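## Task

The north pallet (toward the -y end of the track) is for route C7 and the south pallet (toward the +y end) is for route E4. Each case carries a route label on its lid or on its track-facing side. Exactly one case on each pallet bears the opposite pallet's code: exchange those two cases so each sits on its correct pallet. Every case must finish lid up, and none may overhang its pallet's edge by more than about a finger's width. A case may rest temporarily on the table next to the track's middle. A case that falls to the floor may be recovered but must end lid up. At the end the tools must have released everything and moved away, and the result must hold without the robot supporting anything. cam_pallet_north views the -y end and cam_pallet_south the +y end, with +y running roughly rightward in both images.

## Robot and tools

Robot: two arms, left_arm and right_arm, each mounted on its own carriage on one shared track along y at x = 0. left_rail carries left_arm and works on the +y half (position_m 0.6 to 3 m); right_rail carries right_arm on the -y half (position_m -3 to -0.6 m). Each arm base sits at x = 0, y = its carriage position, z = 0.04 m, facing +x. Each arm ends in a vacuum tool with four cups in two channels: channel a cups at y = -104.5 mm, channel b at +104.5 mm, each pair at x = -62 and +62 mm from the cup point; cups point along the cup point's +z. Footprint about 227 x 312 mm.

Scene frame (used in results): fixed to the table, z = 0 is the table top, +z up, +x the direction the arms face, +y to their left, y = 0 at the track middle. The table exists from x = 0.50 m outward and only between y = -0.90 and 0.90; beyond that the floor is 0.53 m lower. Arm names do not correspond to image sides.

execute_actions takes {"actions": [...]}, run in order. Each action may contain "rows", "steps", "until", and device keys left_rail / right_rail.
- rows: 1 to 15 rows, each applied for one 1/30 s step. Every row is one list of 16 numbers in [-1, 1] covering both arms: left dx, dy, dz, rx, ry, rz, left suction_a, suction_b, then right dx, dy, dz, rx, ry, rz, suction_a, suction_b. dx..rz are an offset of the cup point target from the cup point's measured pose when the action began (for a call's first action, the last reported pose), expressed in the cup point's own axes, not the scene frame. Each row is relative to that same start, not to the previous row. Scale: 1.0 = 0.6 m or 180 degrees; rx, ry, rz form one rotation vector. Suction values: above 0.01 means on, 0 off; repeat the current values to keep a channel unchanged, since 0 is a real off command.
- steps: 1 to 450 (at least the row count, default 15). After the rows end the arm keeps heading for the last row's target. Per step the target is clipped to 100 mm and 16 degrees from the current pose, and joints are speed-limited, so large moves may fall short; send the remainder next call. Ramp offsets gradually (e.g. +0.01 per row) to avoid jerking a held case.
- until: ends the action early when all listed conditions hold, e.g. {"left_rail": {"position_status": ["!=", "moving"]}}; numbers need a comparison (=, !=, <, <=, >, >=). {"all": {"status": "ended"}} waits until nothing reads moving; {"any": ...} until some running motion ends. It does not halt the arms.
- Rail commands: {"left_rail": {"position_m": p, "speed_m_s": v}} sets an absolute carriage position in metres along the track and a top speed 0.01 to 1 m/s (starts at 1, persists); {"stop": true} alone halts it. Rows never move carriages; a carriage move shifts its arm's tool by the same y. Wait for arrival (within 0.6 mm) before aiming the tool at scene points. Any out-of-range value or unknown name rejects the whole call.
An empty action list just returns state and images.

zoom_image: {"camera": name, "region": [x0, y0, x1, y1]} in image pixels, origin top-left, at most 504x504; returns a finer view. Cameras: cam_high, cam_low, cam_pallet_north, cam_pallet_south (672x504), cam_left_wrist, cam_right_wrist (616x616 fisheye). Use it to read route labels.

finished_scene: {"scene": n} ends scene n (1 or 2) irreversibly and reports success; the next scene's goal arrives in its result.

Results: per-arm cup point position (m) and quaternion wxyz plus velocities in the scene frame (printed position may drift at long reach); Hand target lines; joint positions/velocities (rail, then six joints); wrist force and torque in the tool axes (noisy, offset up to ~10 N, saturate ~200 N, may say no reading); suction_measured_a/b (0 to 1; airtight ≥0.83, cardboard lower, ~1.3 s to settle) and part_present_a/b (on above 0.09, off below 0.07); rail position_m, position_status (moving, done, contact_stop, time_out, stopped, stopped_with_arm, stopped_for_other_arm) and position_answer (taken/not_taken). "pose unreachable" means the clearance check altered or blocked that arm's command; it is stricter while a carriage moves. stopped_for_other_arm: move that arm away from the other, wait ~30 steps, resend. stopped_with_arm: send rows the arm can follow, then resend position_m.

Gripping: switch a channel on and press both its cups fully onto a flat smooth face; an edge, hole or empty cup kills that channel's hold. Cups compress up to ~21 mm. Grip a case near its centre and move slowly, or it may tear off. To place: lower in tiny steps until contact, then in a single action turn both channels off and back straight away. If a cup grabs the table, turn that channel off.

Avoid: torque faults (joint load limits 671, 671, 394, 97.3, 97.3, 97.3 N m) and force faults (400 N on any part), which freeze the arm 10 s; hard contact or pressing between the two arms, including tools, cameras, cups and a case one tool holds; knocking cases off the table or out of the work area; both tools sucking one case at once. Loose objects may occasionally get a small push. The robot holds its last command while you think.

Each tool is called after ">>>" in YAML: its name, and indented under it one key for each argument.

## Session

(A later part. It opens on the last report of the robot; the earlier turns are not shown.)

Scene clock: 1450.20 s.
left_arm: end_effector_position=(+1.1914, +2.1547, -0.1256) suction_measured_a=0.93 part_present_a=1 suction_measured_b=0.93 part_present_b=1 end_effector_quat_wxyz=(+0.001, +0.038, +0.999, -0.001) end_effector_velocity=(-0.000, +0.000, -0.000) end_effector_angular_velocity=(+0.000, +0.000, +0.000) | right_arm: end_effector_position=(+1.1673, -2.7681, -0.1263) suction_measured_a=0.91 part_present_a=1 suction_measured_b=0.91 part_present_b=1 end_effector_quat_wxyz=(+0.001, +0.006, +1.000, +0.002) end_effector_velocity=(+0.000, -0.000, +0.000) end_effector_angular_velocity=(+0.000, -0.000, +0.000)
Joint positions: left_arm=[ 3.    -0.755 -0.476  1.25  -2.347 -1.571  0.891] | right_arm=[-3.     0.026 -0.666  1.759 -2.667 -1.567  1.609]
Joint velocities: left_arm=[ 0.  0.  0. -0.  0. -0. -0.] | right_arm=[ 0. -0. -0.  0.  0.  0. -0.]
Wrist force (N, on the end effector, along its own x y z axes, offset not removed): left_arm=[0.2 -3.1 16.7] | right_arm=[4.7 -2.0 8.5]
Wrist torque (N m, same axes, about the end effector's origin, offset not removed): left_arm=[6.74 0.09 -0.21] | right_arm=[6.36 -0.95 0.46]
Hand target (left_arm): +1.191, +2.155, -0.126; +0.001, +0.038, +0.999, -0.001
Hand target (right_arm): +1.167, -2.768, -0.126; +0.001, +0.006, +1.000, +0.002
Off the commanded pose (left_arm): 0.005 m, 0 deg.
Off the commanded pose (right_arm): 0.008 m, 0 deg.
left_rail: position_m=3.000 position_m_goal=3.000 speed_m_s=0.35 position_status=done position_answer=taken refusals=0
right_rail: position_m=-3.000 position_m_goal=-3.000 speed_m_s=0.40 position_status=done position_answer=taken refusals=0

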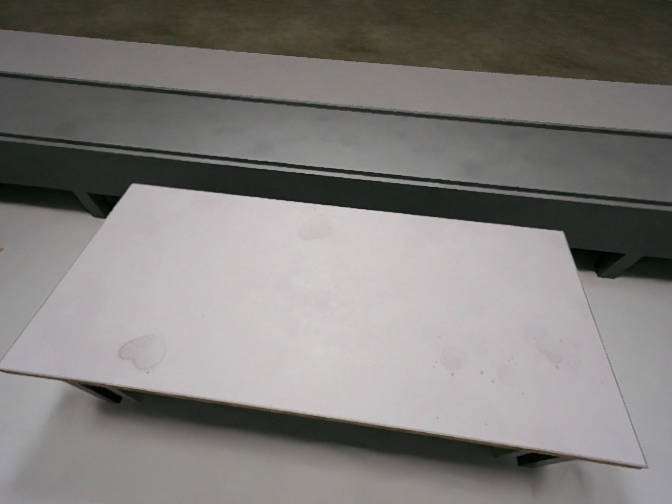

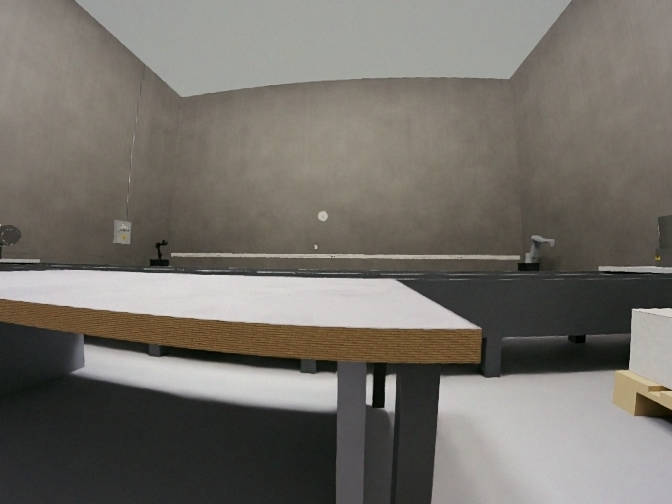

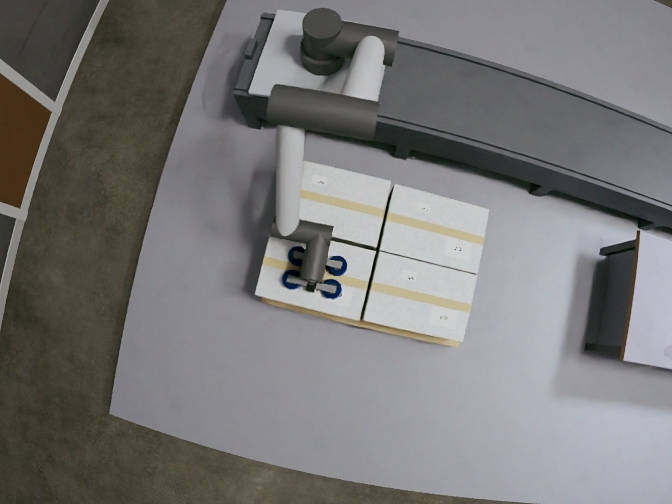

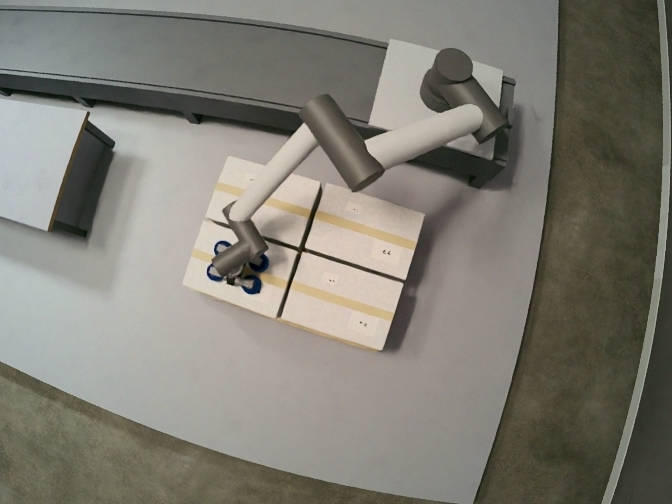

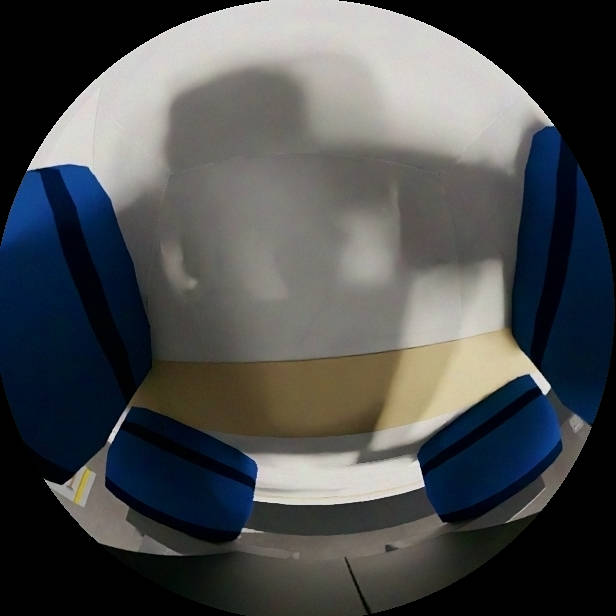

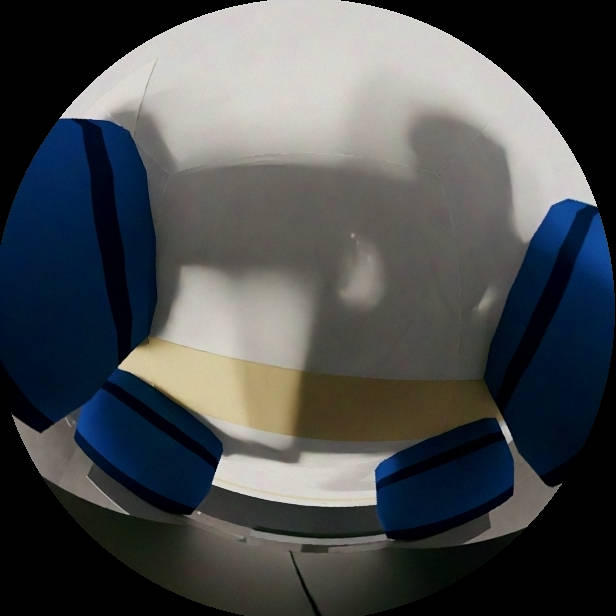

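>>> execute_actions:
  actions: []

Scene clock: 1490.17 s.
left_arm: end_effector_position=(+1.1914, +2.1547, -0.1257) suction_measured_a=0.93 part_present_a=1 suction_measured_b=0.93 part_present_b=1 end_effector_quat_wxyz=(+0.001, +0.038, +0.999, -0.001) end_effector_velocity=(-0.000, +0.000, -0.000) end_effector_angular_velocity=(+0.000, +0.000, +0.000) | right_arm: end_effector_position=(+1.1673, -2.7681, -0.1264) suction_measured_a=0.91 part_present_a=1 suction_measured_b=0.91 part_present_b=1 end_effector_quat_wxyz=(+0.001, +0.006, +1.000, +0.002) end_effector_velocity=(+0.000, -0.000, +0.000) end_effector_angular_velocity=(+0.000, -0.000, -0.000)
Joint positions: left_arm=[ 3.    -0.755 -0.476  1.25  -2.347 -1.571  0.891] | right_arm=[-3.     0.026 -0.666  1.759 -2.667 -1.567  1.609]
Joint velocities: left_arm=[ 0.  0. -0. -0.  0. -0. -0.] | right_arm=[ 0. -0. -0.  0. -0.  0.  0.]
Wrist force (N, on the end effector, along its own x y z axes, offset not removed): left_arm=[1.5 -1.6 18.2] | right_arm=[1.6 -8.2 8.5]
Wrist torque (N m, same axes, about the end effector's origin, offset not removed): left_arm=[7.29 -0.05 0.01] | right_arm=[5.56 -0.54 0.45]
Hand target (left_arm): +1.191, +2.155, -0.126; +0.001, +0.038, +0.999, -0.001
Hand target (right_arm): +1.167, -2.768, -0.126; +0.001, +0.006, +1.000, +0.002
Off the commanded pose (left_arm): 0.005 m, 0 deg.
Off the commanded pose (right_arm): 0.008 m, 0 deg.
left_rail: position_m=3.000 position_m_goal=3.000 speed_m_s=0.35 position_status=done position_answer=taken refusals=0
right_rail: position_m=-3.000 position_m_goal=-3.000 speed_m_s=0.40 position_status=done position_answer=taken refusals=0

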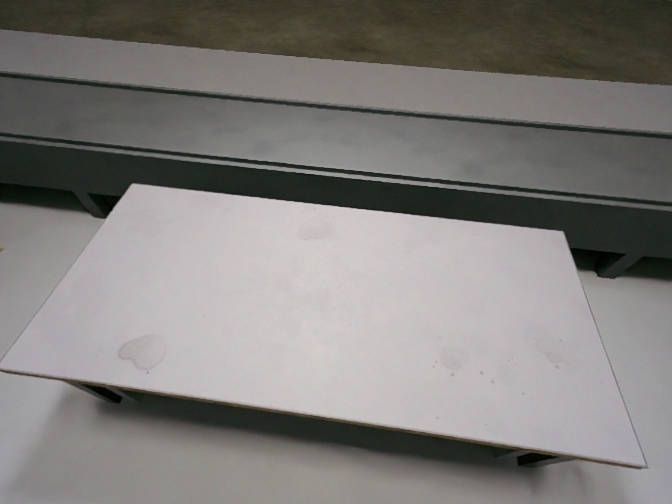

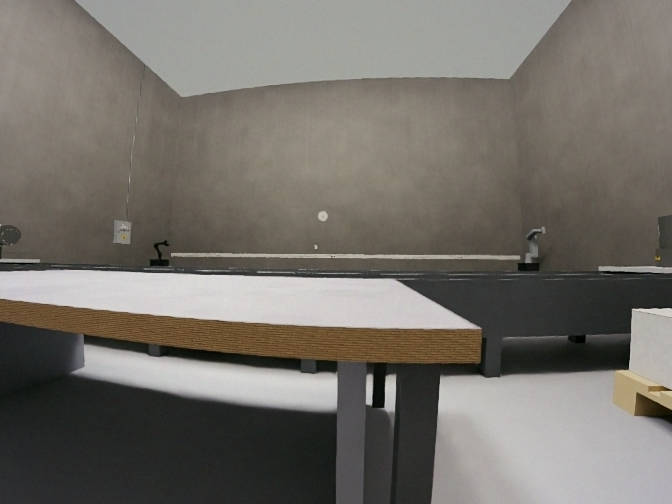

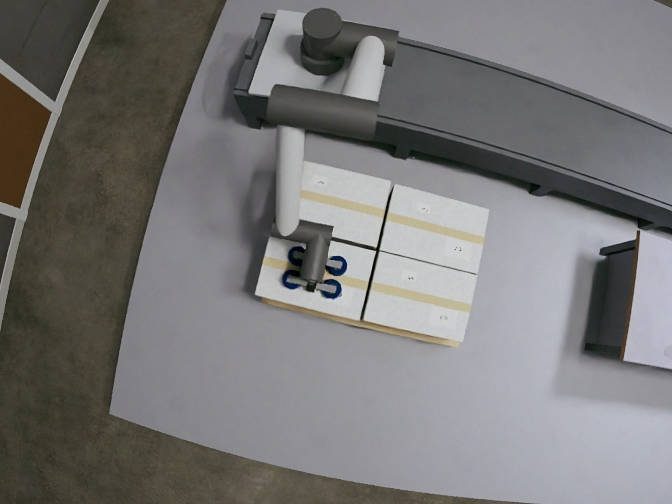

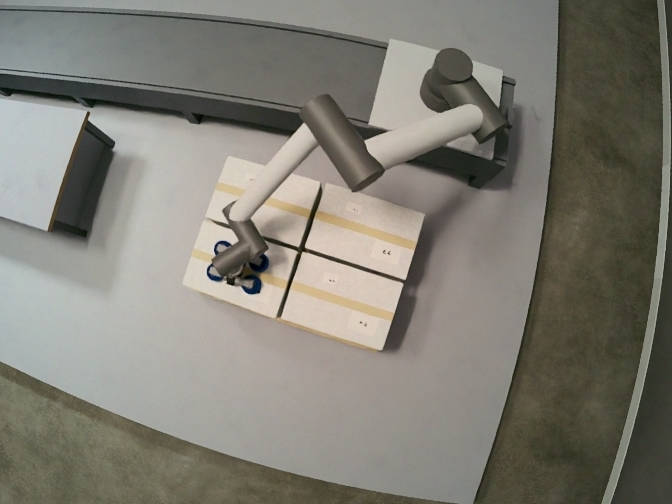

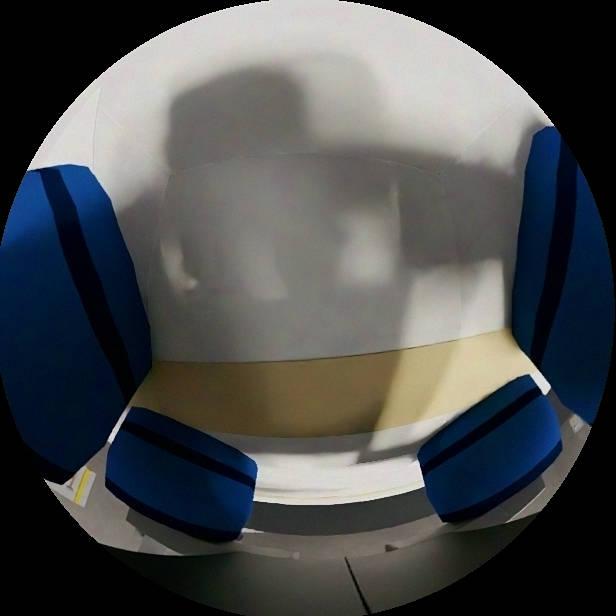

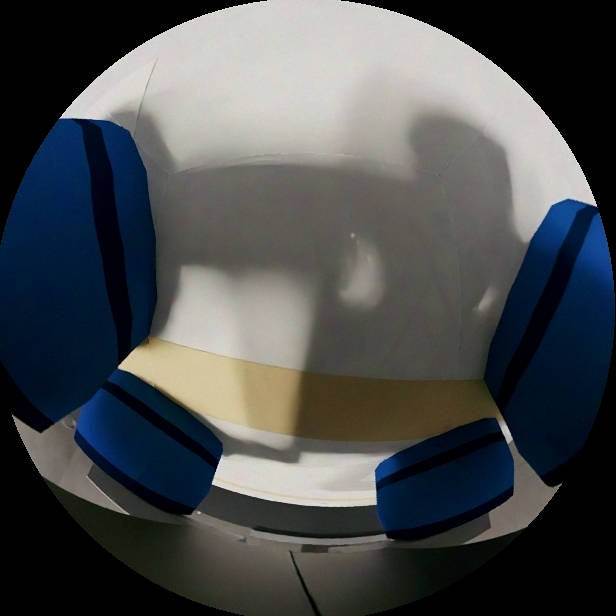

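>>> execute_actions:
  actions:
    - {"rows":[[0,0,0.003,0,0,0,1,1, 0,0.002,0.004,0,0,0,1,1],[0,0,0.008,0,0,0,1,1, 0,0.005,0.010,0,0,0,1,1],[0,0,0.0133,0,0,0,1,1, 0,0.0067,0.016,0,0,0,1,1]],"steps":3}

>>> execute_actions:
  actions: []

Scene clock: 1497.93 s.
left_arm: end_effector_position=(+1.1914, +2.1547, -0.1266) suction_measured_a=0.93 part_present_a=1 suction_measured_b=0.93 part_present_b=1 end_effector_quat_wxyz=(+0.001, +0.038, +0.999, -0.001) end_effector_velocity=(+0.000, -0.000, -0.031) end_effector_angular_velocity=(-0.001, -0.001, +0.000) | right_arm: end_effector_position=(+1.1672, -2.7675, -0.1276) suction_measured_a=0.91 part_present_a=1 suction_measured_b=0.91 part_present_b=1 end_effector_quat_wxyz=(+0.001, +0.006, +1.000, +0.002) end_effector_velocity=(+0.001, +0.020, -0.039) end_effector_angular_velocity=(-0.001, -0.002, -0.001)
Joint positions: left_arm=[ 3.    -0.755 -0.476  1.25  -2.347 -1.571  0.891] | right_arm=[-3.     0.026 -0.664  1.759 -2.668 -1.567  1.609]
Joint velocities: left_arm=[ 0.     0.     0.027 -0.006 -0.022  0.    -0.   ] | right_arm=[ 0.     0.017  0.044 -0.014 -0.032 -0.001  0.018]
Wrist force (N, on the end effector, along its own x y z axes, offset not removed): left_arm=[3.8 -4.6 7.5] | right_arm=[-1.0 -14.8 -2.5]
Wrist torque (N m, same axes, about the end effector's origin, offset not removed): left_arm=[6.14 -0.51 0.00] | right_arm=[5.45 -0.72 0.57]
Hand target (left_arm): +1.191, +2.155, -0.134; +0.001, +0.038, +0.999, -0.001
Hand target (right_arm): +1.167, -2.764, -0.136; +0.001, +0.006, +1.000, +0.002
Off the commanded pose (left_arm): 0.007 m, 0 deg.
Off the commanded pose (right_arm): 0.009 m, 0 deg.
left_rail: position_m=3.000 position_m_goal=3.000 speed_m_s=0.35 position_status=done position_answer=taken refusals=0
right_rail: position_m=-3.000 position_m_goal=-3.000 speed_m_s=0.40 position_status=done position_answer=taken refusals=0

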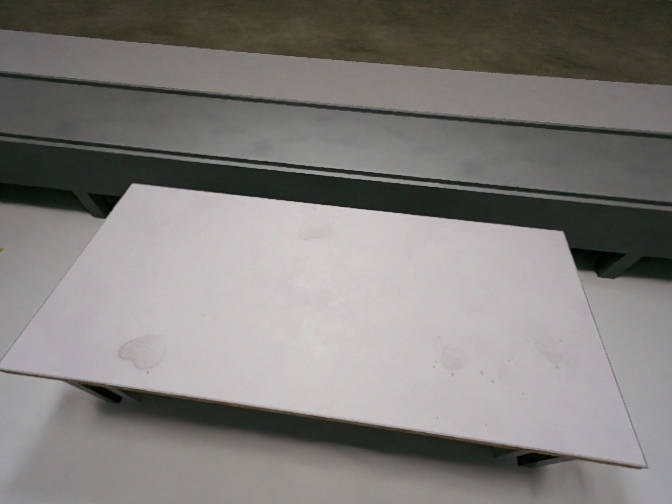

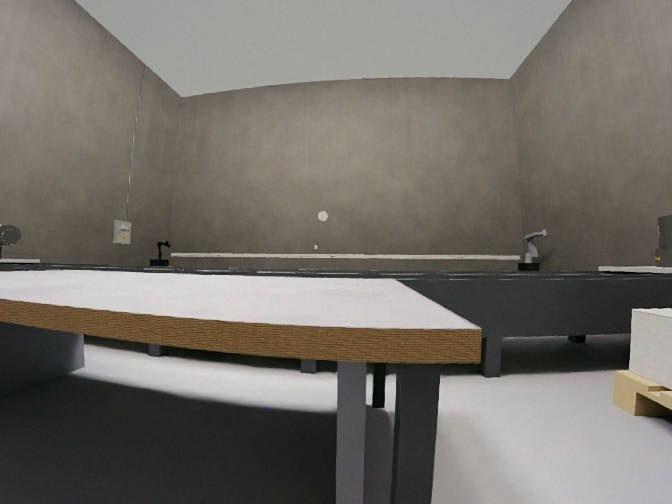

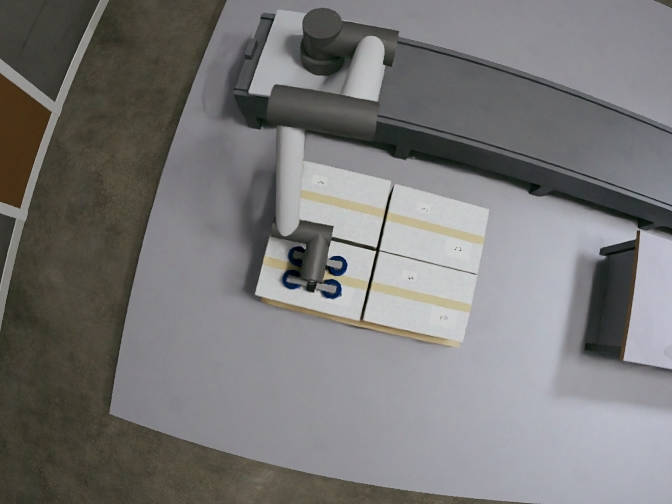

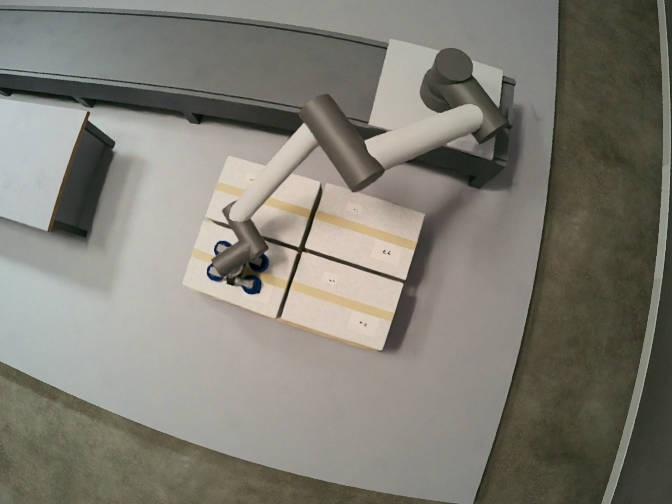

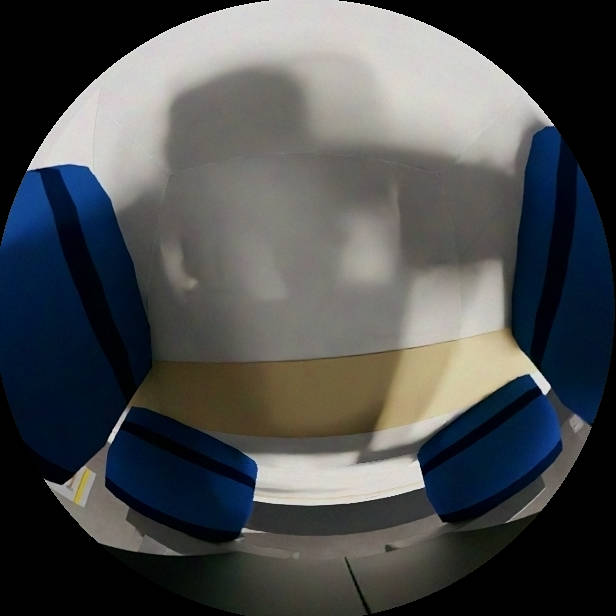

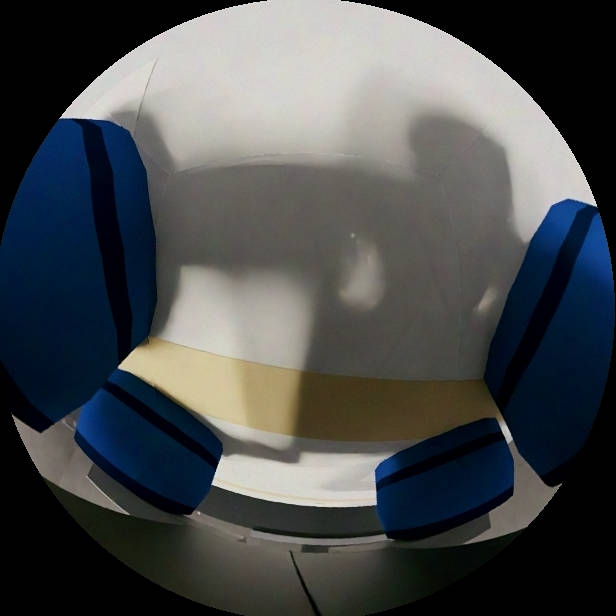

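Scene clock: 1497.93 s.
left_arm: end_effector_position=(+1.1914, +2.1547, -0.1266) suction_measured_a=0.93 part_present_a=1 suction_measured_b=0.93 part_present_b=1 end_effector_quat_wxyz=(+0.001, +0.038, +0.999, -0.001) end_effector_velocity=(+0.000, -0.000, -0.031) end_effector_angular_velocity=(-0.001, -0.001, +0.000) | right_arm: end_effector_position=(+1.1672, -2.7675, -0.1276) suction_measured_a=0.91 part_present_a=1 suction_measured_b=0.91 part_present_b=1 end_effector_quat_wxyz=(+0.001, +0.006, +1.000, +0.002) end_effector_velocity=(+0.001, +0.020, -0.039) end_effector_angular_velocity=(-0.001, -0.002, -0.001)
Joint positions: left_arm=[ 3.    -0.755 -0.476  1.25  -2.347 -1.571  0.891] | right_arm=[-3.     0.026 -0.664  1.759 -2.668 -1.567  1.609]
Joint velocities: left_arm=[ 0.     0.     0.027 -0.006 -0.022  0.    -0.   ] | right_arm=[ 0.     0.017  0.044 -0.014 -0.032 -0.001  0.018]
Wrist force (N, on the end effector, along its own x y z axes, offset not removed): left_arm=[3.8 -4.6 7.5] | right_arm=[-1.0 -14.8 -2.5]
Wrist torque (N m, same axes, about the end effector's origin, offset not removed): left_arm=[6.14 -0.51 0.00] | right_arm=[5.45 -0.72 0.57]
Hand target (left_arm): +1.191, +2.155, -0.134; +0.001, +0.038, +0.999, -0.001
Hand target (right_arm): +1.167, -2.764, -0.136; +0.001, +0.006, +1.000, +0.002
Off the commanded pose (left_arm): 0.007 m, 0 deg.
Off the commanded pose (right_arm): 0.009 m, 0 deg.
left_rail: position_m=3.000 position_m_goal=3.000 speed_m_s=0.35 position_status=done position_answer=taken refusals=0
right_rail: position_m=-3.000 position_m_goal=-3.000 speed_m_s=0.40 position_status=done position_answer=taken refusals=0

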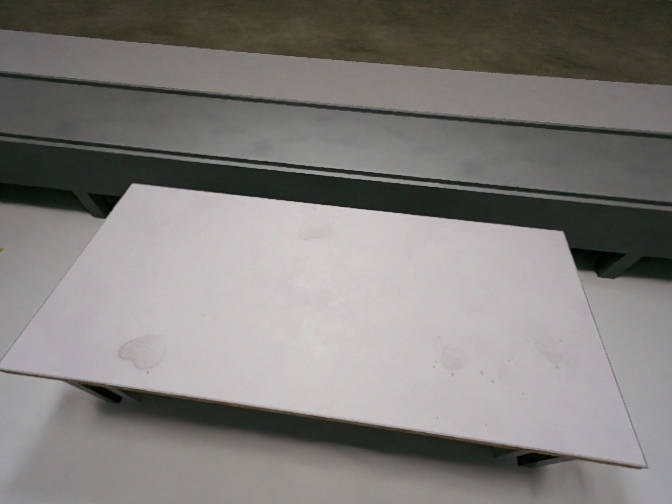

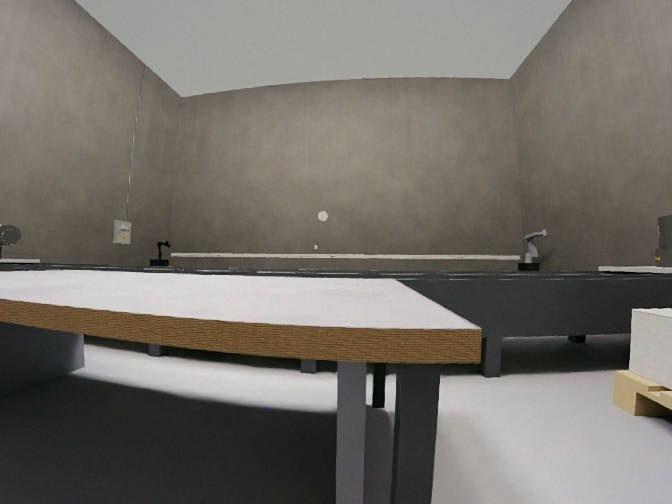

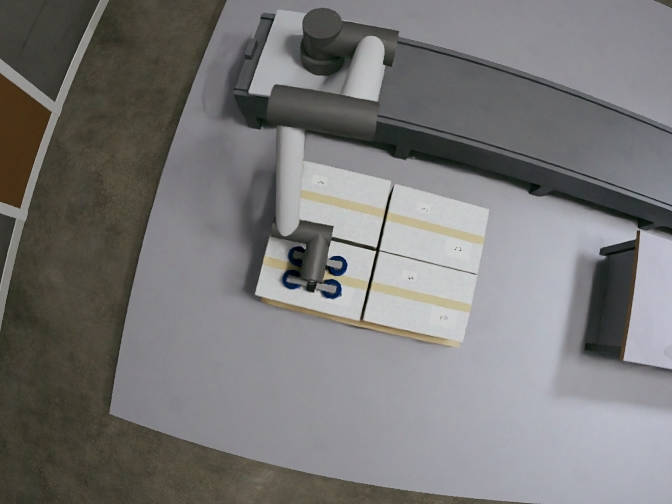

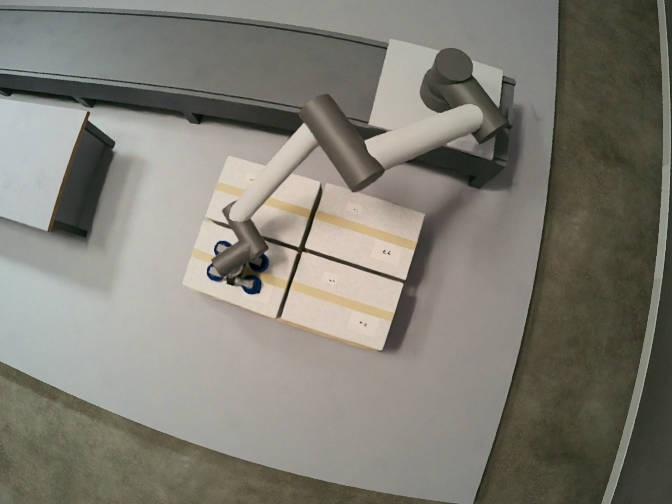

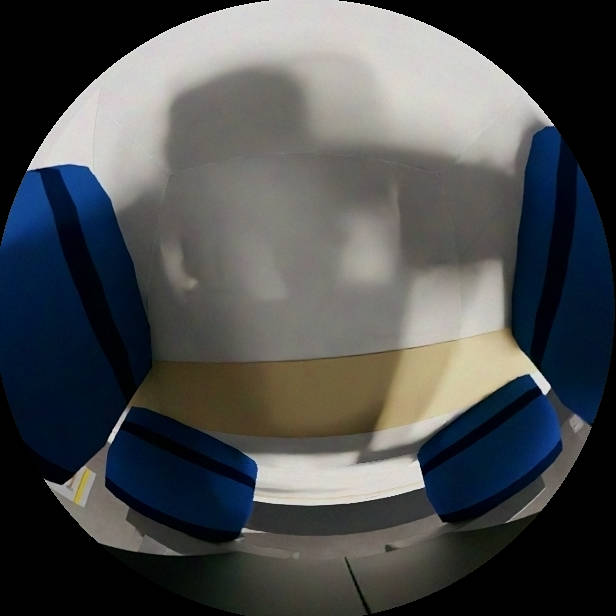

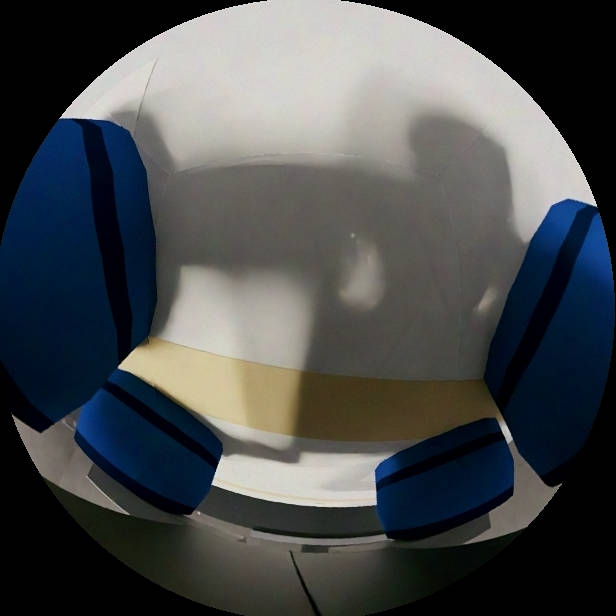

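>>> execute_actions:
  actions: []

Scene clock: 1509.07 s.
left_arm: end_effector_position=(+1.1914, +2.1547, -0.1336) suction_measured_a=0.93 part_present_a=1 suction_measured_b=0.93 part_present_b=1 end_effector_quat_wxyz=(+0.001, +0.038, +0.999, -0.001) end_effector_velocity=(+0.000, -0.000, +0.000) end_effector_angular_velocity=(-0.000, -0.000, +0.000) | right_arm: end_effector_position=(+1.1672, -2.7640, -0.1359) suction_measured_a=0.91 part_present_a=1 suction_measured_b=0.91 part_present_b=1 end_effector_quat_wxyz=(+0.001, +0.006, +1.000, +0.002) end_effector_velocity=(+0.000, +0.000, -0.000) end_effector_angular_velocity=(-0.000, -0.000, +0.000)
Joint positions: left_arm=[ 3.    -0.755 -0.47   1.249 -2.352 -1.571  0.891] | right_arm=[-3.     0.029 -0.655  1.756 -2.674 -1.567  1.612]
Joint velocities: left_arm=[ 0. -0. -0.  0.  0. -0. -0.] | right_arm=[ 0.  0.  0. -0. -0. -0. -0.]
Wrist force (N, on the end effector, along its own x y z axes, offset not removed): left_arm=[3.5 -2.4 22.2] | right_arm=[2.2 -5.9 7.0]
Wrist torque (N m, same axes, about the end effector's origin, offset not removed): left_arm=[7.01 -0.44 -0.15] | right_arm=[5.73 -0.58 0.34]
Hand target (left_arm): +1.191, +2.155, -0.134; +0.001, +0.038, +0.999, -0.001
Hand target (right_arm): +1.167, -2.764, -0.136; +0.001, +0.006, +1.000, +0.002
Off the commanded pose (left_arm): 0.000 m, 0 deg.
Off the commanded pose (right_arm): 0.000 m, 0 deg.
left_rail: position_m=3.000 position_m_goal=3.000 speed_m_s=0.35 position_status=done position_answer=taken refusals=0
right_rail: position_m=-3.000 position_m_goal=-3.000 speed_m_s=0.40 position_status=done position_answer=taken refusals=0

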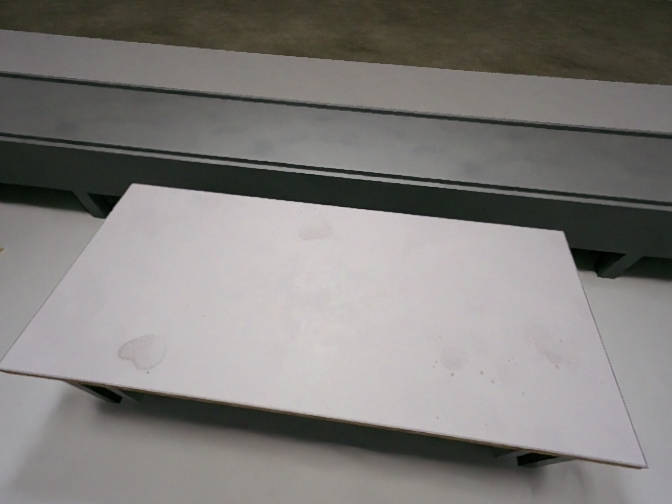

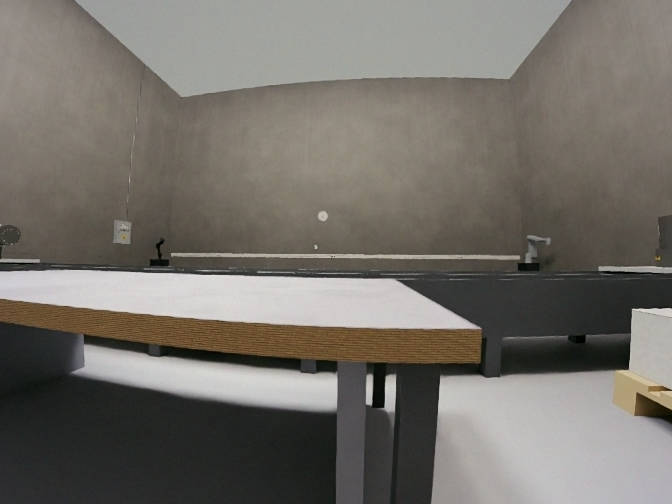

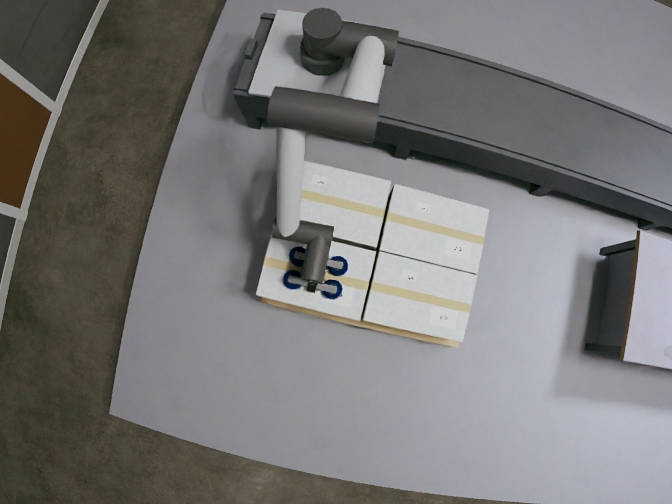

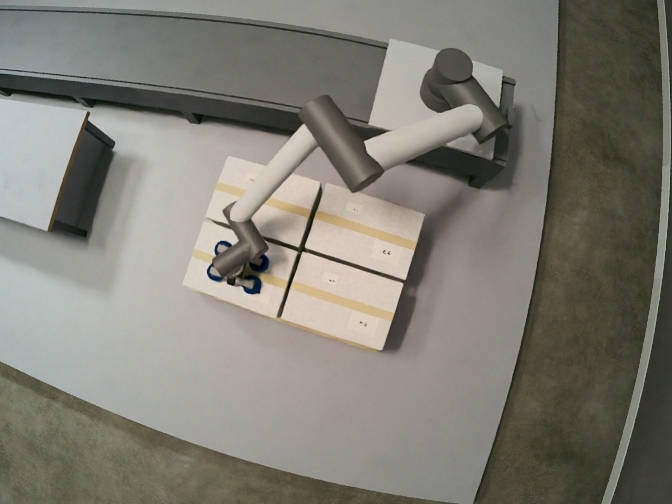

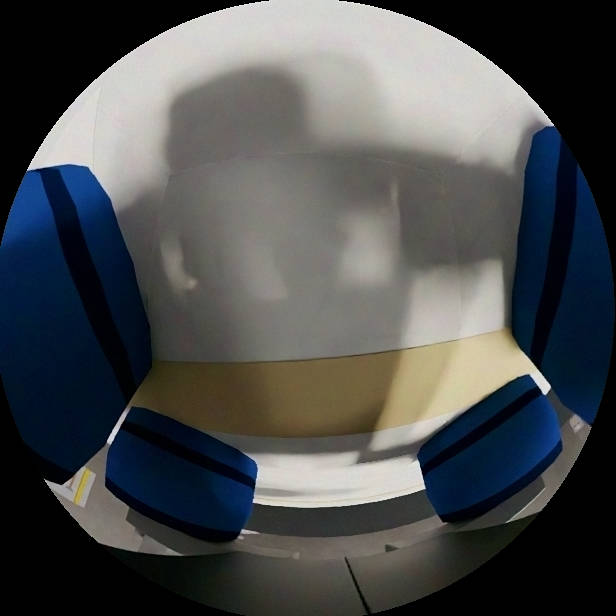

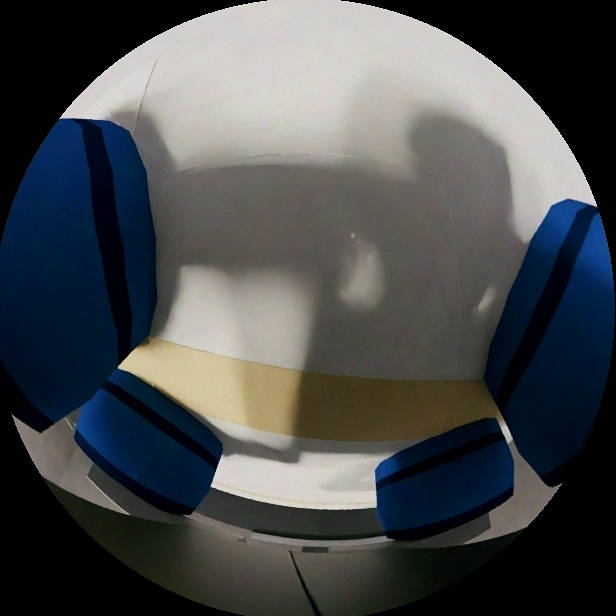

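>>> execute_actions:
  actions:
    - {"rows":[[0,0,0.0042,0,0,0,1,1, 0,0,0.0045,0,0,0,1,1]],"steps":1}

Scene clock: 1517.47 s.
left_arm: end_effector_position=(+1.1914, +2.1547, -0.1336) suction_measured_a=0.93 part_present_a=1 suction_measured_b=0.93 part_present_b=1 end_effector_quat_wxyz=(+0.001, +0.038, +0.999, -0.001) end_effector_velocity=(-0.000, +0.000, -0.000) end_effector_angular_velocity=(+0.000, +0.000, -0.000) | right_arm: end_effector_position=(+1.1672, -2.7640, -0.1359) suction_measured_a=0.91 part_present_a=1 suction_measured_b=0.91 part_present_b=1 end_effector_quat_wxyz=(+0.001, +0.006, +1.000, +0.002) end_effector_velocity=(-0.000, -0.000, -0.000) end_effector_angular_velocity=(-0.000, +0.000, -0.000)
Joint positions: left_arm=[ 3.    -0.755 -0.47   1.249 -2.352 -1.571  0.891] | right_arm=[-3.     0.029 -0.655  1.756 -2.674 -1.567  1.612]
Joint velocities: left_arm=[ 0.  0.  0. -0. -0. -0.  0.] | right_arm=[ 0.  0.  0. -0. -0.  0.  0.]
Wrist force (N, on the end effector, along its own x y z axes, offset not removed): left_arm=[-0.3 -1.1 17.3] | right_arm=[0.5 -2.2 10.7]
Wrist torque (N m, same axes, about the end effector's origin, offset not removed): left_arm=[7.08 0.07 -0.27] | right_arm=[6.15 -0.33 0.36]
Hand target (left_arm): +1.191, +2.155, -0.136; +0.001, +0.038, +0.999, -0.001
Hand target (right_arm): +1.167, -2.764, -0.139; +0.001, +0.006, +1.000, +0.002
Off the commanded pose (left_arm): 0.003 m, 0 deg.
Off the commanded pose (right_arm): 0.003 m, 0 deg.
left_rail: position_m=3.000 position_m_goal=3.000 speed_m_s=0.35 position_status=done position_answer=taken refusals=0
right_rail: position_m=-3.000 position_m_goal=-3.000 speed_m_s=0.40 position_status=done position_answer=taken refusals=0

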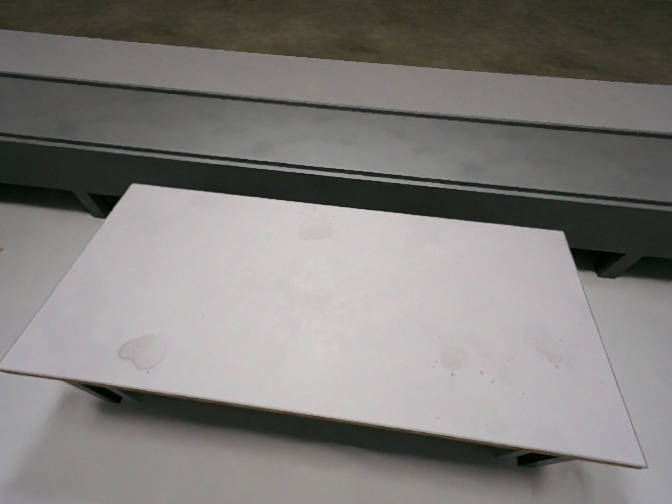

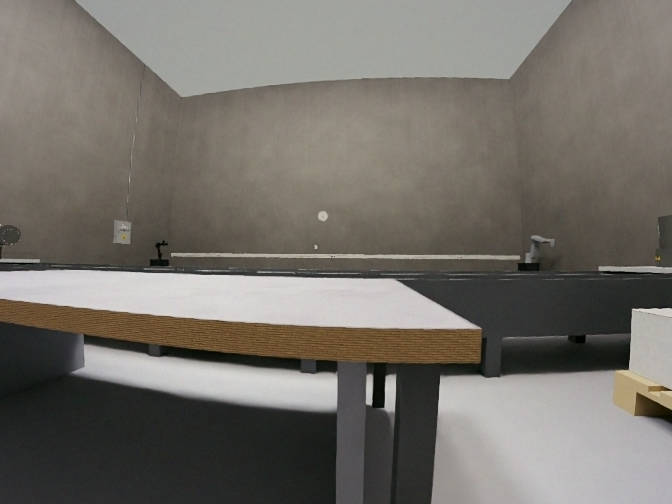

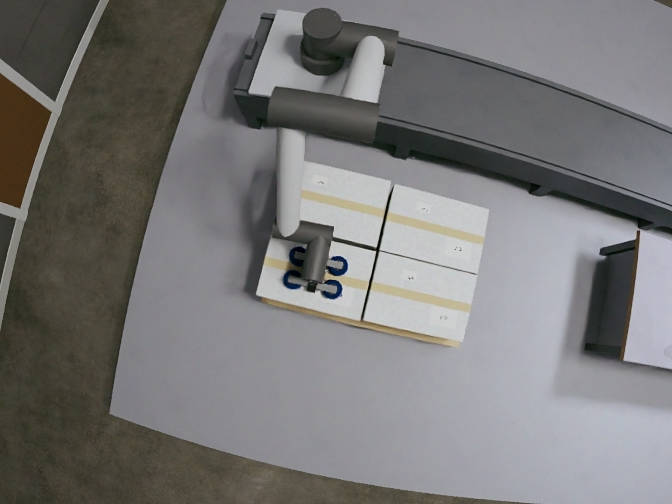

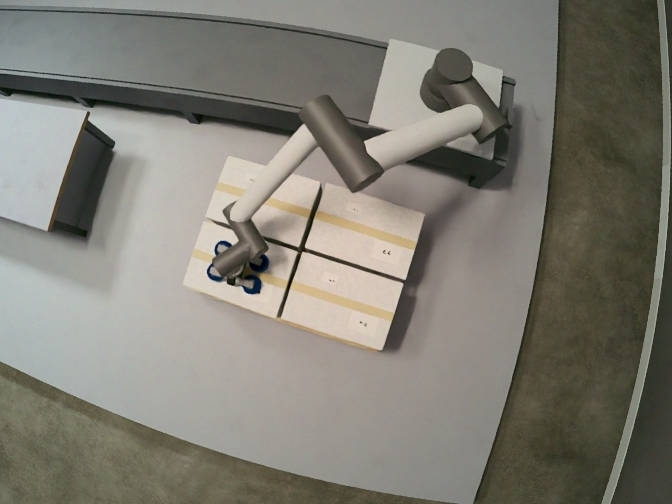

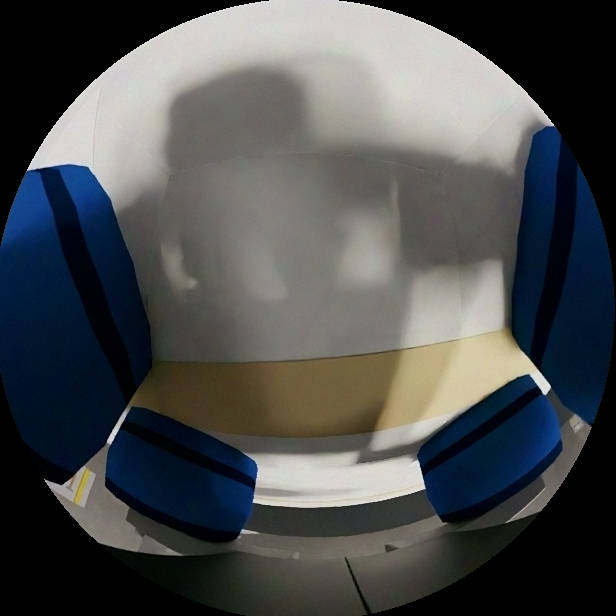

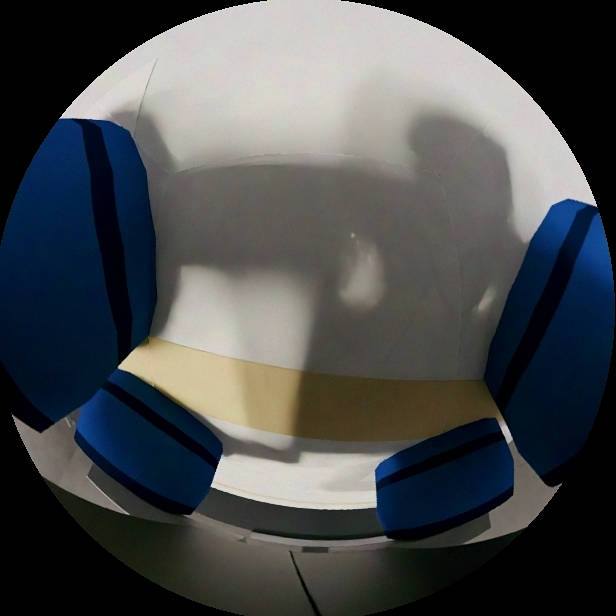

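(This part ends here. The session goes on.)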